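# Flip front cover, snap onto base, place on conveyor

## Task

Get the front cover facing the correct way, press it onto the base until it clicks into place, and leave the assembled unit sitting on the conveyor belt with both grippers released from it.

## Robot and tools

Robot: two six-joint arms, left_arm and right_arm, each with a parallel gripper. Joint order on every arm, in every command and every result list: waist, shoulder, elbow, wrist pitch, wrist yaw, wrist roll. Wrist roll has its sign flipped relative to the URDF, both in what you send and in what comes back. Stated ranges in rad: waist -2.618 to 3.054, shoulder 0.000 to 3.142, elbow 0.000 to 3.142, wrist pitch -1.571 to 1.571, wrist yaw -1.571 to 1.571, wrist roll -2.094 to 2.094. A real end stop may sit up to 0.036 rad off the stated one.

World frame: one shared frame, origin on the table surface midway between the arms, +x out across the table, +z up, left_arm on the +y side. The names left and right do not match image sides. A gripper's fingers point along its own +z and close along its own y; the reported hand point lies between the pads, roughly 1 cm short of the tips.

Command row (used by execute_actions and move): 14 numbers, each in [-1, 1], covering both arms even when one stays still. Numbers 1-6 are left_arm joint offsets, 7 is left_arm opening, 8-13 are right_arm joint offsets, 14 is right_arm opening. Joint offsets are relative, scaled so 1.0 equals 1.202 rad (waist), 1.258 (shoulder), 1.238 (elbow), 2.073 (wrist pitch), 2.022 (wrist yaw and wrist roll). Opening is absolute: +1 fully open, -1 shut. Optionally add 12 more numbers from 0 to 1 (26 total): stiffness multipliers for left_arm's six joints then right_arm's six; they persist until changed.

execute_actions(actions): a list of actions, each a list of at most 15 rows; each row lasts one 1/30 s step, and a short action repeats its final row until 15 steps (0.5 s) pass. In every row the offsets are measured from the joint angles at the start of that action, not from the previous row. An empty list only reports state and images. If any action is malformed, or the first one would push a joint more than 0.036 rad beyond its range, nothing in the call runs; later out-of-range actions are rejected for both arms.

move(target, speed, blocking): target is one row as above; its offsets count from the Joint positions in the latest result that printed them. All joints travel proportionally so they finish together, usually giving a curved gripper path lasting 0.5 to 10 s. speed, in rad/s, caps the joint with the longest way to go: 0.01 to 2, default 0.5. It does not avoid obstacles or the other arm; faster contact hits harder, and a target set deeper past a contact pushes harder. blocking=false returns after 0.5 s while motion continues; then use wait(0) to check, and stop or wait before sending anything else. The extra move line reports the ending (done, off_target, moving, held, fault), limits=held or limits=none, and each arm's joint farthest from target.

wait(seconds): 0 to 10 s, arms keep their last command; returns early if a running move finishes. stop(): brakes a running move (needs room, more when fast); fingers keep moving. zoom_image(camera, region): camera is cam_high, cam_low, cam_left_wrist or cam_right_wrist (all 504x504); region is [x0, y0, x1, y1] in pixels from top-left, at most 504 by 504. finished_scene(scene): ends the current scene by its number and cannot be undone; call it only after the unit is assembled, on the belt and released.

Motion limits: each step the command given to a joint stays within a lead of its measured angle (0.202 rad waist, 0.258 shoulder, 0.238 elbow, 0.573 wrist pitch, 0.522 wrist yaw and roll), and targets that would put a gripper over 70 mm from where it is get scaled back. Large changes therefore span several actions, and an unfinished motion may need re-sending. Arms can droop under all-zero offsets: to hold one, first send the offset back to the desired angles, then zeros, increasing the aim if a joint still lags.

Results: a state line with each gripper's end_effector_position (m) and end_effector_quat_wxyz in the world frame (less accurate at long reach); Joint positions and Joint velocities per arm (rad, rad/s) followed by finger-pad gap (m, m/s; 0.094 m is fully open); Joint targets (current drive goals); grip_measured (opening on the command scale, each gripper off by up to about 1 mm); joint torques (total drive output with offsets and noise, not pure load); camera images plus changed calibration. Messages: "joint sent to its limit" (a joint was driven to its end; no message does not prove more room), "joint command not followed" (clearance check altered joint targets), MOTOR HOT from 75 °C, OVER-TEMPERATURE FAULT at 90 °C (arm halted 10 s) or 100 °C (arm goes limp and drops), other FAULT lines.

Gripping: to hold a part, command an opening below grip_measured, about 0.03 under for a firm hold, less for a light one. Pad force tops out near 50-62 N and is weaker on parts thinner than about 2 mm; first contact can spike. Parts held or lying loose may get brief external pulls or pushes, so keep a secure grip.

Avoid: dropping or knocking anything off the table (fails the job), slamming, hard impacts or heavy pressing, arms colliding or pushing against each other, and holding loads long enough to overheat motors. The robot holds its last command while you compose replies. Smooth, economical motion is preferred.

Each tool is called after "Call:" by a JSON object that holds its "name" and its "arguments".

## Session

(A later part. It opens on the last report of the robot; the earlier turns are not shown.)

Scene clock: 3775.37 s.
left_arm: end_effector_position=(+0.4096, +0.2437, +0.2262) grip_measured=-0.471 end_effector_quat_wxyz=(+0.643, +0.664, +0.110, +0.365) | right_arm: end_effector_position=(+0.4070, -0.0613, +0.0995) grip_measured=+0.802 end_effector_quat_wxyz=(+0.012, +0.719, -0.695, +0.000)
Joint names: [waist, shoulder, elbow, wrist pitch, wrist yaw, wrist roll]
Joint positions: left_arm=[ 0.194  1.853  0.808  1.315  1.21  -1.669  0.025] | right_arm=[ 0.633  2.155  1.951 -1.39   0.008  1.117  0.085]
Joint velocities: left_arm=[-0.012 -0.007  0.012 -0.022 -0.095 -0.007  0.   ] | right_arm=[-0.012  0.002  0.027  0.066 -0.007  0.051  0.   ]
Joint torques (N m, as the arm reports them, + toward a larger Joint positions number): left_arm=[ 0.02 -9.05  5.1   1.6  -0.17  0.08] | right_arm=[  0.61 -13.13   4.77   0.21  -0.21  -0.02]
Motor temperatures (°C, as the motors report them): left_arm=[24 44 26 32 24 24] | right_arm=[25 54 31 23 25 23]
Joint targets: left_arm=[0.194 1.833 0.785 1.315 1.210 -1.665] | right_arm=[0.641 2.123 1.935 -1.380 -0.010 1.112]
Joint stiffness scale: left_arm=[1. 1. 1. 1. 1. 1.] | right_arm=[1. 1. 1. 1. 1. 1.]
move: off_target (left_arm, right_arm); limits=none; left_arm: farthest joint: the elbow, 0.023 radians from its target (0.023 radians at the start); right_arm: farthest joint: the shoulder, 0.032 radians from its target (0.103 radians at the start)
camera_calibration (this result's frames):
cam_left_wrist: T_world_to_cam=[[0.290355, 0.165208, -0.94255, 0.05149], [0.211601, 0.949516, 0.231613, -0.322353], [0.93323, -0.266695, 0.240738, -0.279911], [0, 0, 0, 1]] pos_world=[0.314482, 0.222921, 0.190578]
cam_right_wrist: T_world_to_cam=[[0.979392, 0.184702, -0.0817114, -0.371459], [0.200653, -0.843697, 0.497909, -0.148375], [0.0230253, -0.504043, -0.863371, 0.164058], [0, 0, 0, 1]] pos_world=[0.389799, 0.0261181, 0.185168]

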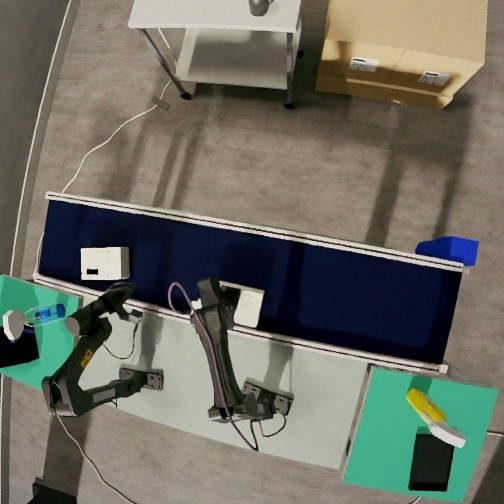

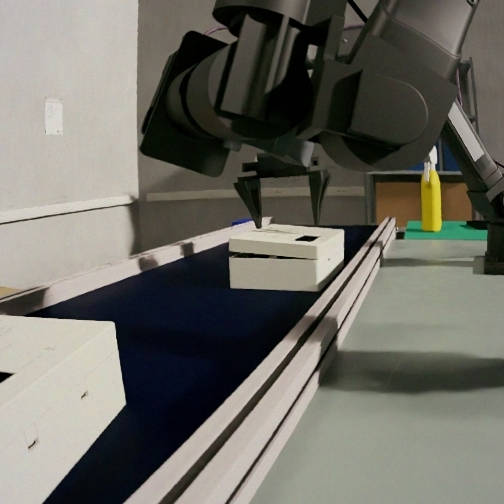

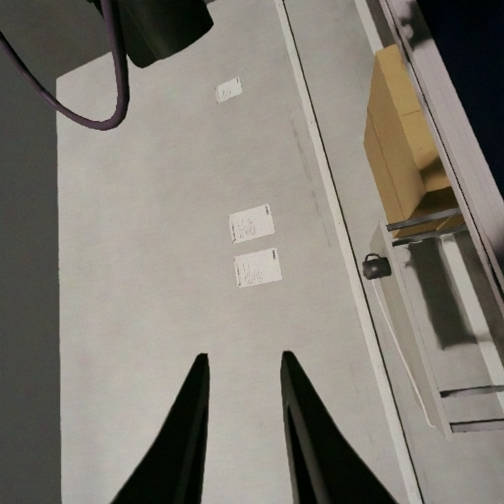

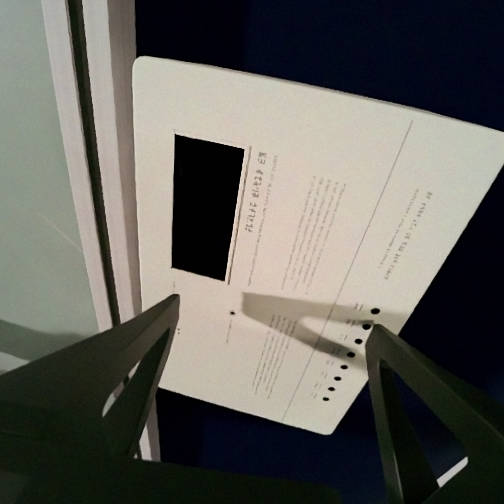

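Call:
{"name": "move", "arguments": {"target": [0,-0.016,-0.0186,0,0,0,-0.47, 0.0025,0.0556,-0.105,0.0217,-0.004,0,0.8], "speed": 0.06}}

Call:
{"name": "zoom_image", "arguments": {"camera": "cam_low", "region": [215,205,355,295]}}

Scene clock: 3792.67 s.
left_arm: end_effector_position=(+0.4096, +0.2437, +0.2262) grip_measured=-0.471 end_effector_quat_wxyz=(+0.642, +0.664, +0.108, +0.367) | right_arm: end_effector_position=(+0.4034, -0.0634, +0.0851) grip_measured=+0.802 end_effector_quat_wxyz=(+0.021, +0.719, -0.695, -0.002)
Joint names: [waist, shoulder, elbow, wrist pitch, wrist yaw, wrist roll]
Joint positions: left_arm=[ 0.194  1.853  0.808  1.315  1.21  -1.674  0.025] | right_arm=[ 0.633  2.157  1.895 -1.351  0.009  1.117  0.085]
Joint velocities: left_arm=[ 0.002  0.012 -0.017 -0.022 -0.022 -0.007 -0.   ] | right_arm=[-0.002  0.012 -0.007  0.007  0.022  0.007 -0.001]
Joint torques (N m, as the arm reports them, + toward a larger Joint positions number): left_arm=[ 0.04 -8.97  5.15  1.61 -0.18  0.09] | right_arm=[ 0.25 -5.38 -0.13  0.17 -0.1   0.02]
Motor temperatures (°C, as the motors report them): left_arm=[24 44 26 32 24 24] | right_arm=[25 55 30 23 25 23]
Joint targets: left_arm=[0.194 1.833 0.785 1.315 1.210 -1.669] | right_arm=[0.636 2.225 1.821 -1.344 -0.000 1.117]
Joint stiffness scale: left_arm=[1. 1. 1. 1. 1. 1.] | right_arm=[1. 1. 1. 1. 1. 1.]
move: off_target (left_arm, right_arm); limits=none; left_arm: farthest joint: the elbow, 0.023 radians from its target (0.023 radians at the start); right_arm: farthest joint: the elbow, 0.074 radians from its target (0.130 radians at the start)
camera_calibration (this result's frames):
cam_left_wrist: T_world_to_cam=[[0.293618, 0.168035, -0.941038, 0.0491222], [0.210365, 0.948938, 0.235082, -0.32249], [0.932489, -0.266986, 0.243277, -0.280111], [0, 0, 0, 1]] pos_world=[0.314617, 0.222983, 0.190182]
cam_right_wrist: T_world_to_cam=[[0.978012, 0.183481, -0.0991361, -0.366735], [0.208351, -0.838869, 0.50288, -0.145517], [0.00910649, -0.512478, -0.858652, 0.155302], [0, 0, 0, 1]] pos_world=[0.387575, 0.0248072, 0.170171]

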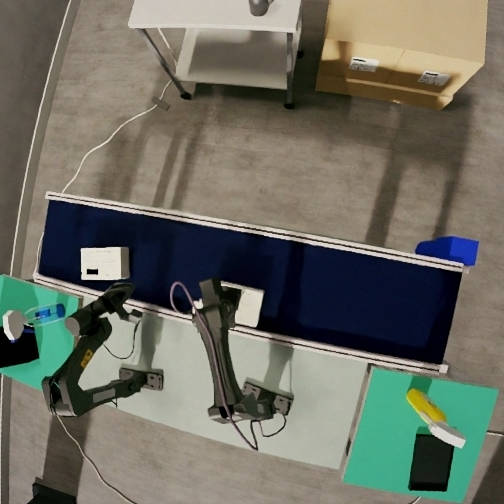

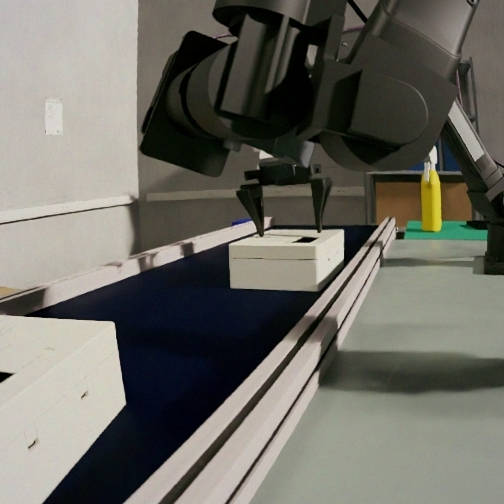

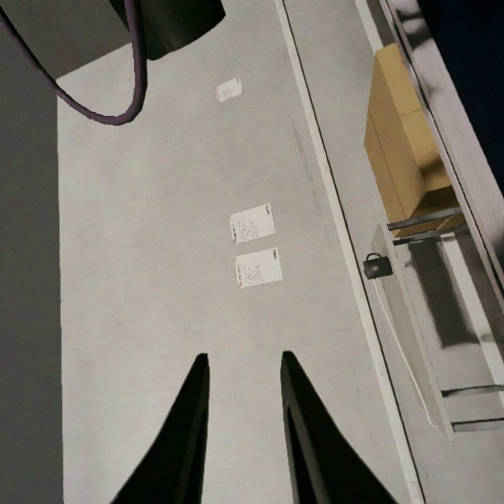

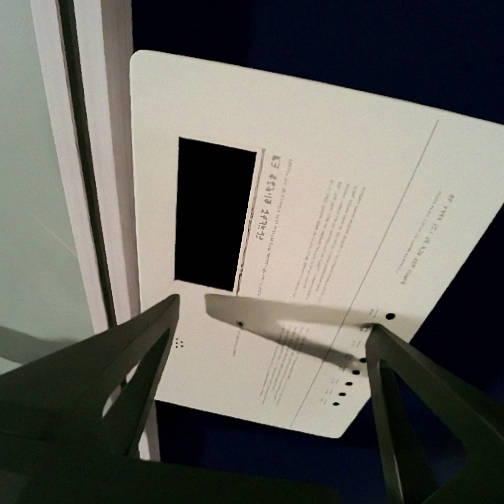

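Region (215, 205, 355, 295) of cam_low's 504x504 image, scaled by 3.600, with more detail than that image has; it fills the top 324 rows of this view, and the rest is white.

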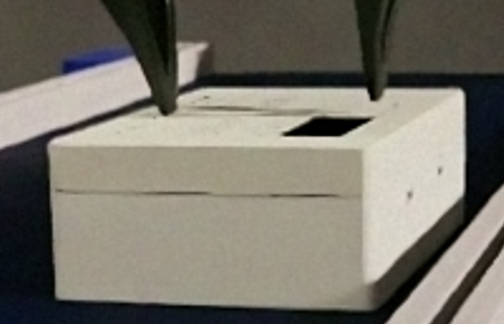

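Call:
{"name": "execute_actions", "arguments": {"actions": [[[0,-0.016,-0.0186,0,0,0,-0.47,0,0.02,-0.02,0,0,0,0.7],[0,-0.016,-0.0186,0,0,0,-0.47,0,0,0.01,0.004,0,0,0.6],[0,-0.016,-0.0186,0,0,0,-0.47,0,0,0.03,0.009,0,0,0.6],[0,-0.016,-0.0186,0,0,0,-0.47,0,0,0.045,0.0145,0,0,0.6]],[[0,-0.016,-0.0186,0,0,0,-0.47,0,0.0016,0.028,0.003,0,0,0.6]],[[0,-0.016,-0.0186,0,0,0,-0.47,0,0.005,0.01,0.002,0,0,0.6],[0,-0.016,-0.0186,0,0,0,-0.47,0,0.01,-0.01,0.004,0,0,0.6],[0,-0.016,-0.0186,0,0,0,-0.47,0,0.015,-0.02,0.006,0,0,0.6],[0,-0.016,-0.0186,0,0,0,-0.47,0,0.02,-0.03,0.008,0,0,0.6],[0,-0.016,-0.0186,0,0,0,-0.47,0,0.025,-0.04,0.01,0,0,0.6],[0,-0.016,-0.0186,0,0,0,-0.47,0,0.03,-0.05,0.012,0,0,0.6],[0,-0.016,-0.0186,0,0,0,-0.47,0,0.03,-0.05,0.0145,0,0,0.6]],[[0,-0.016,-0.0186,0,0,0,-0.47,0,0.03,-0.04,0.003,0,0,0.6],[0,-0.016,-0.0186,0,0,0,-0.47,0,0.04,-0.05,0.003,0,0,0.6],[0,-0.016,-0.0186,0,0,0,-0.47,0,0.05,-0.06,0.003,0,0,0.6],[0,-0.016,-0.0186,0,0,0,-0.47,0,0.064,-0.069,0.003,0,0,0.6]]]}}

Call:
{"name": "zoom_image", "arguments": {"camera": "cam_low", "region": [215,205,355,295]}}

Scene clock: 3821.67 s.
left_arm: end_effector_position=(+0.4096, +0.2437, +0.2262) grip_measured=-0.471 end_effector_quat_wxyz=(+0.639, +0.665, +0.102, +0.373) | right_arm: end_effector_position=(+0.4129, -0.0600, +0.0834) grip_measured=+0.602 end_effector_quat_wxyz=(+0.006, +0.719, -0.695, +0.007)
Joint names: [waist, shoulder, elbow, wrist pitch, wrist yaw, wrist roll]
Joint positions: left_arm=[ 0.194  1.853  0.808  1.315  1.21  -1.692  0.025] | right_arm=[ 0.633  2.163  1.899 -1.314  0.018  1.117  0.075]
Joint velocities: left_arm=[ 0.012 -0.007 -0.002 -0.007 -0.066  0.022  0.   ] | right_arm=[-0.032  0.007  0.002  0.007  0.007 -0.037 -0.   ]
Joint torques (N m, as the arm reports them, + toward a larger Joint positions number): left_arm=[-0.16 -8.87  5.1   1.61 -0.19  0.04] | right_arm=[-0.03 -4.56 -0.38  0.19  0.01  0.02]
Motor temperatures (°C, as the motors report them): left_arm=[24 44 26 32 24 24] | right_arm=[25 47 28 23 25 23]
Joint targets: left_arm=[0.194 1.833 0.785 1.315 1.210 -1.687] | right_arm=[0.633 2.243 1.820 -1.312 0.017 1.117]
Joint stiffness scale: left_arm=[1. 1. 1. 1. 1. 1.] | right_arm=[1. 1. 1. 1. 1. 1.]
camera_calibration (this result's frames):
cam_left_wrist: T_world_to_cam=[[0.306335, 0.17908, -0.934927, 0.0398391], [0.205405, 0.946573, 0.248613, -0.322943], [0.929499, -0.268197, 0.253185, -0.280832], [0, 0, 0, 1]] pos_world=[0.315163, 0.223236, 0.188637]
cam_right_wrist: T_world_to_cam=[[0.98068, 0.185146, -0.0631497, -0.380866], [0.191526, -0.843064, 0.502555, -0.137026], [0.0398068, -0.50494, -0.862236, 0.143635], [0, 0, 0, 1]] pos_world=[0.394034, 0.0275215, 0.168659]

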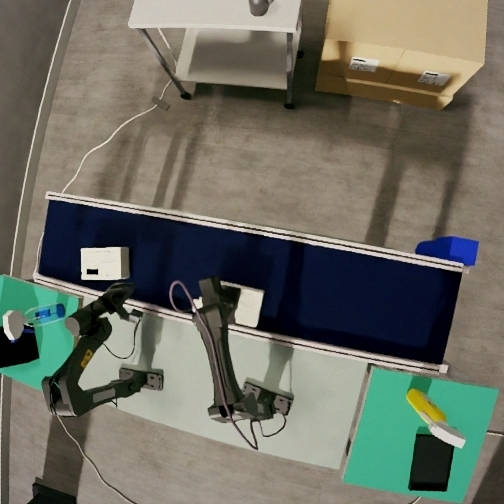

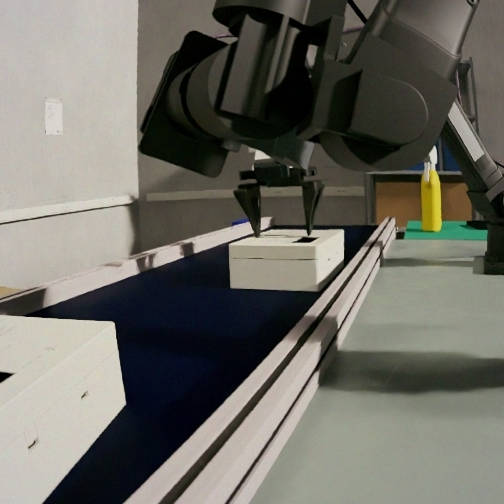

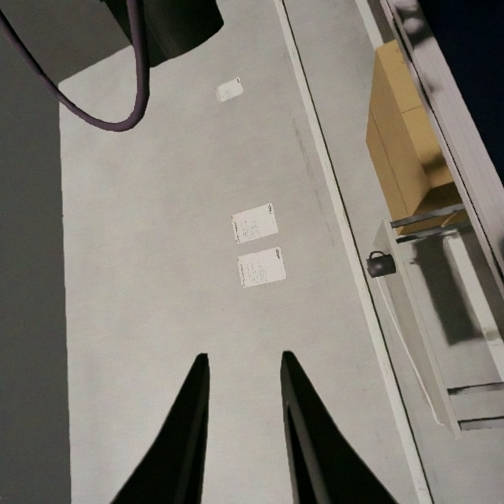

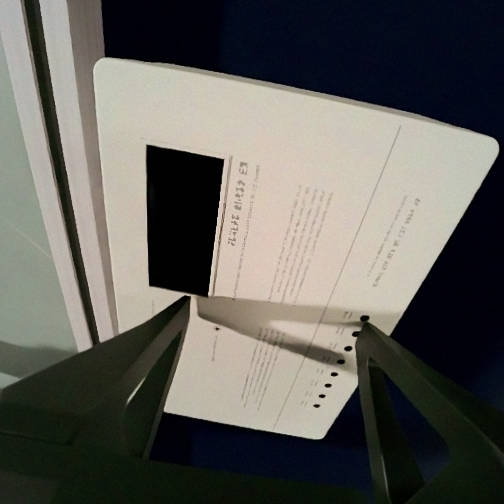

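Region (215, 205, 355, 295) of cam_low's 504x504 image, scaled by 3.600, with more detail than that image has; it fills the top 324 rows of this view, and the rest is white.

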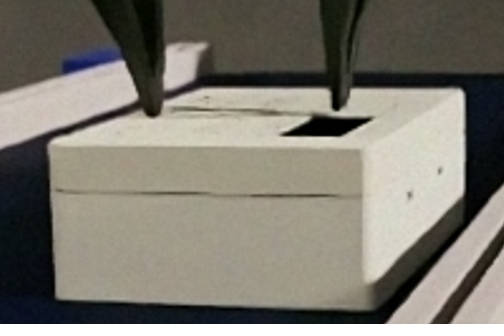

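Call:
{"name": "move", "arguments": {"target": [0,-0.016,-0.0186,0,0,0,-0.47, 0,-0.3,0.02,0,0,0,0.6], "speed": 0.25}}

Call:
{"name": "zoom_image", "arguments": {"camera": "cam_low", "region": [215,205,355,295]}}

Scene clock: 3835.87 s.
left_arm: end_effector_position=(+0.4096, +0.2437, +0.2262) grip_measured=-0.471 end_effector_quat_wxyz=(+0.638, +0.665, +0.101, +0.374) | right_arm: end_effector_position=(+0.4020, -0.0658, +0.2249) grip_measured=+0.602 end_effector_quat_wxyz=(-0.164, +0.707, -0.685, +0.062)
Joint names: [waist, shoulder, elbow, wrist pitch, wrist yaw, wrist roll]
Joint positions: left_arm=[ 0.194  1.853  0.808  1.315  1.21  -1.697  0.025] | right_arm=[ 0.633  1.806  1.9   -1.313  0.018  1.117  0.075]
Joint velocities: left_arm=[-0.002  0.012 -0.046 -0.007 -0.022  0.037  0.   ] | right_arm=[ 0.002 -0.002 -0.002 -0.007  0.007 -0.037  0.   ]
Joint torques (N m, as the arm reports them, + toward a larger Joint positions number): left_arm=[ 0.   -8.99  5.13  1.6  -0.19  0.08] | right_arm=[-0.02 -9.68  8.19  0.83  0.01  0.02]
Motor temperatures (°C, as the motors report them): left_arm=[24 44 26 32 24 24] | right_arm=[25 46 28 23 25 23]
Joint targets: left_arm=[0.194 1.833 0.785 1.315 1.210 -1.692] | right_arm=[0.633 1.785 1.924 -1.314 0.017 1.117]
Joint stiffness scale: left_arm=[1. 1. 1. 1. 1. 1.] | right_arm=[1. 1. 1. 1. 1. 1.]
move: off_target (left_arm, right_arm); limits=none; left_arm: farthest joint: the elbow, 0.023 radians from its target (0.023 radians at the start); right_arm: farthest joint: the elbow, 0.024 radians from its target (0.025 radians at the start)
camera_calibration (this result's frames):
cam_left_wrist: T_world_to_cam=[[0.309834, 0.182126, -0.933184, 0.0372691], [0.204001, 0.945891, 0.252338, -0.323044], [0.928648, -0.268553, 0.255916, -0.281014], [0, 0, 0, 1]] pos_world=[0.315317, 0.223309, 0.188211]
cam_right_wrist: T_world_to_cam=[[0.946646, 0.167048, 0.275603, -0.423893], [0.0484017, -0.91917, 0.390876, -0.133287], [0.318621, -0.356681, -0.878214, 0.164425], [0, 0, 0, 1]] pos_world=[0.355339, 0.00694522, 0.313325]

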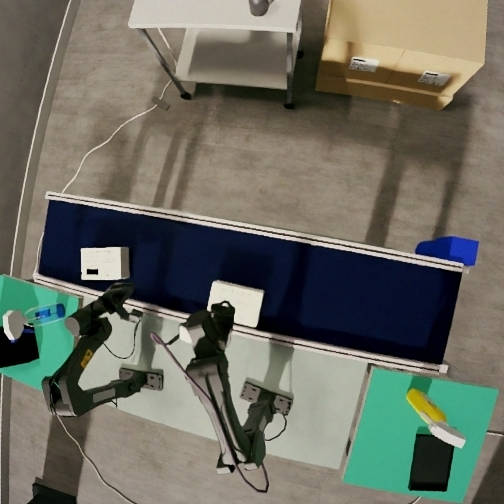

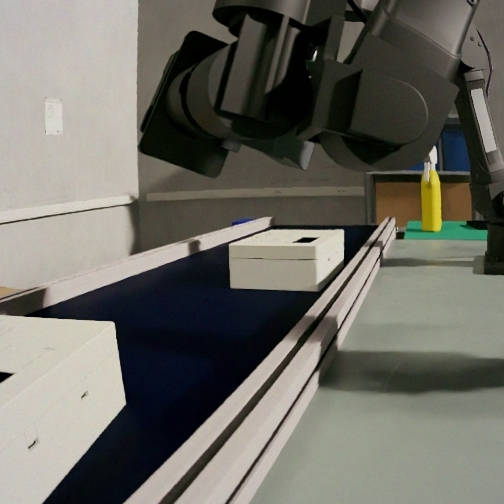

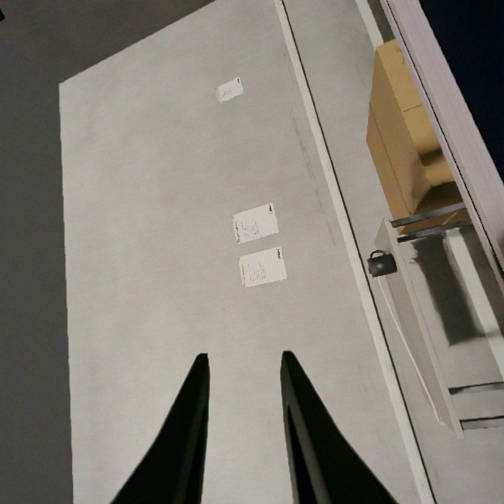

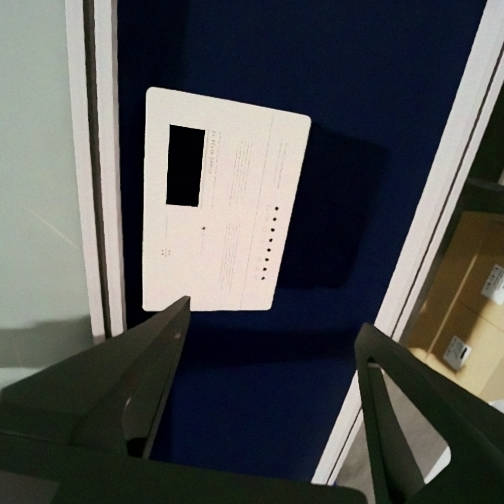

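Region (215, 205, 355, 295) of cam_low's 504x504 image, scaled by 3.600, with more detail than that image has; it fills the top 324 rows of this view, and the rest is white.

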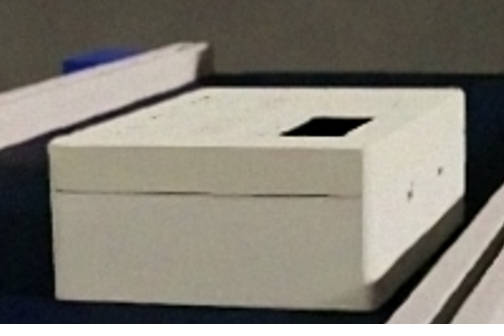

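The cover stayed closed and flush after I lifted the gripper off. The seam is closed, and the unit is on the belt with both grippers clear.

Call:
{"name": "finished_scene", "arguments": {"scene": 2}}

The scene is finished: the task was done.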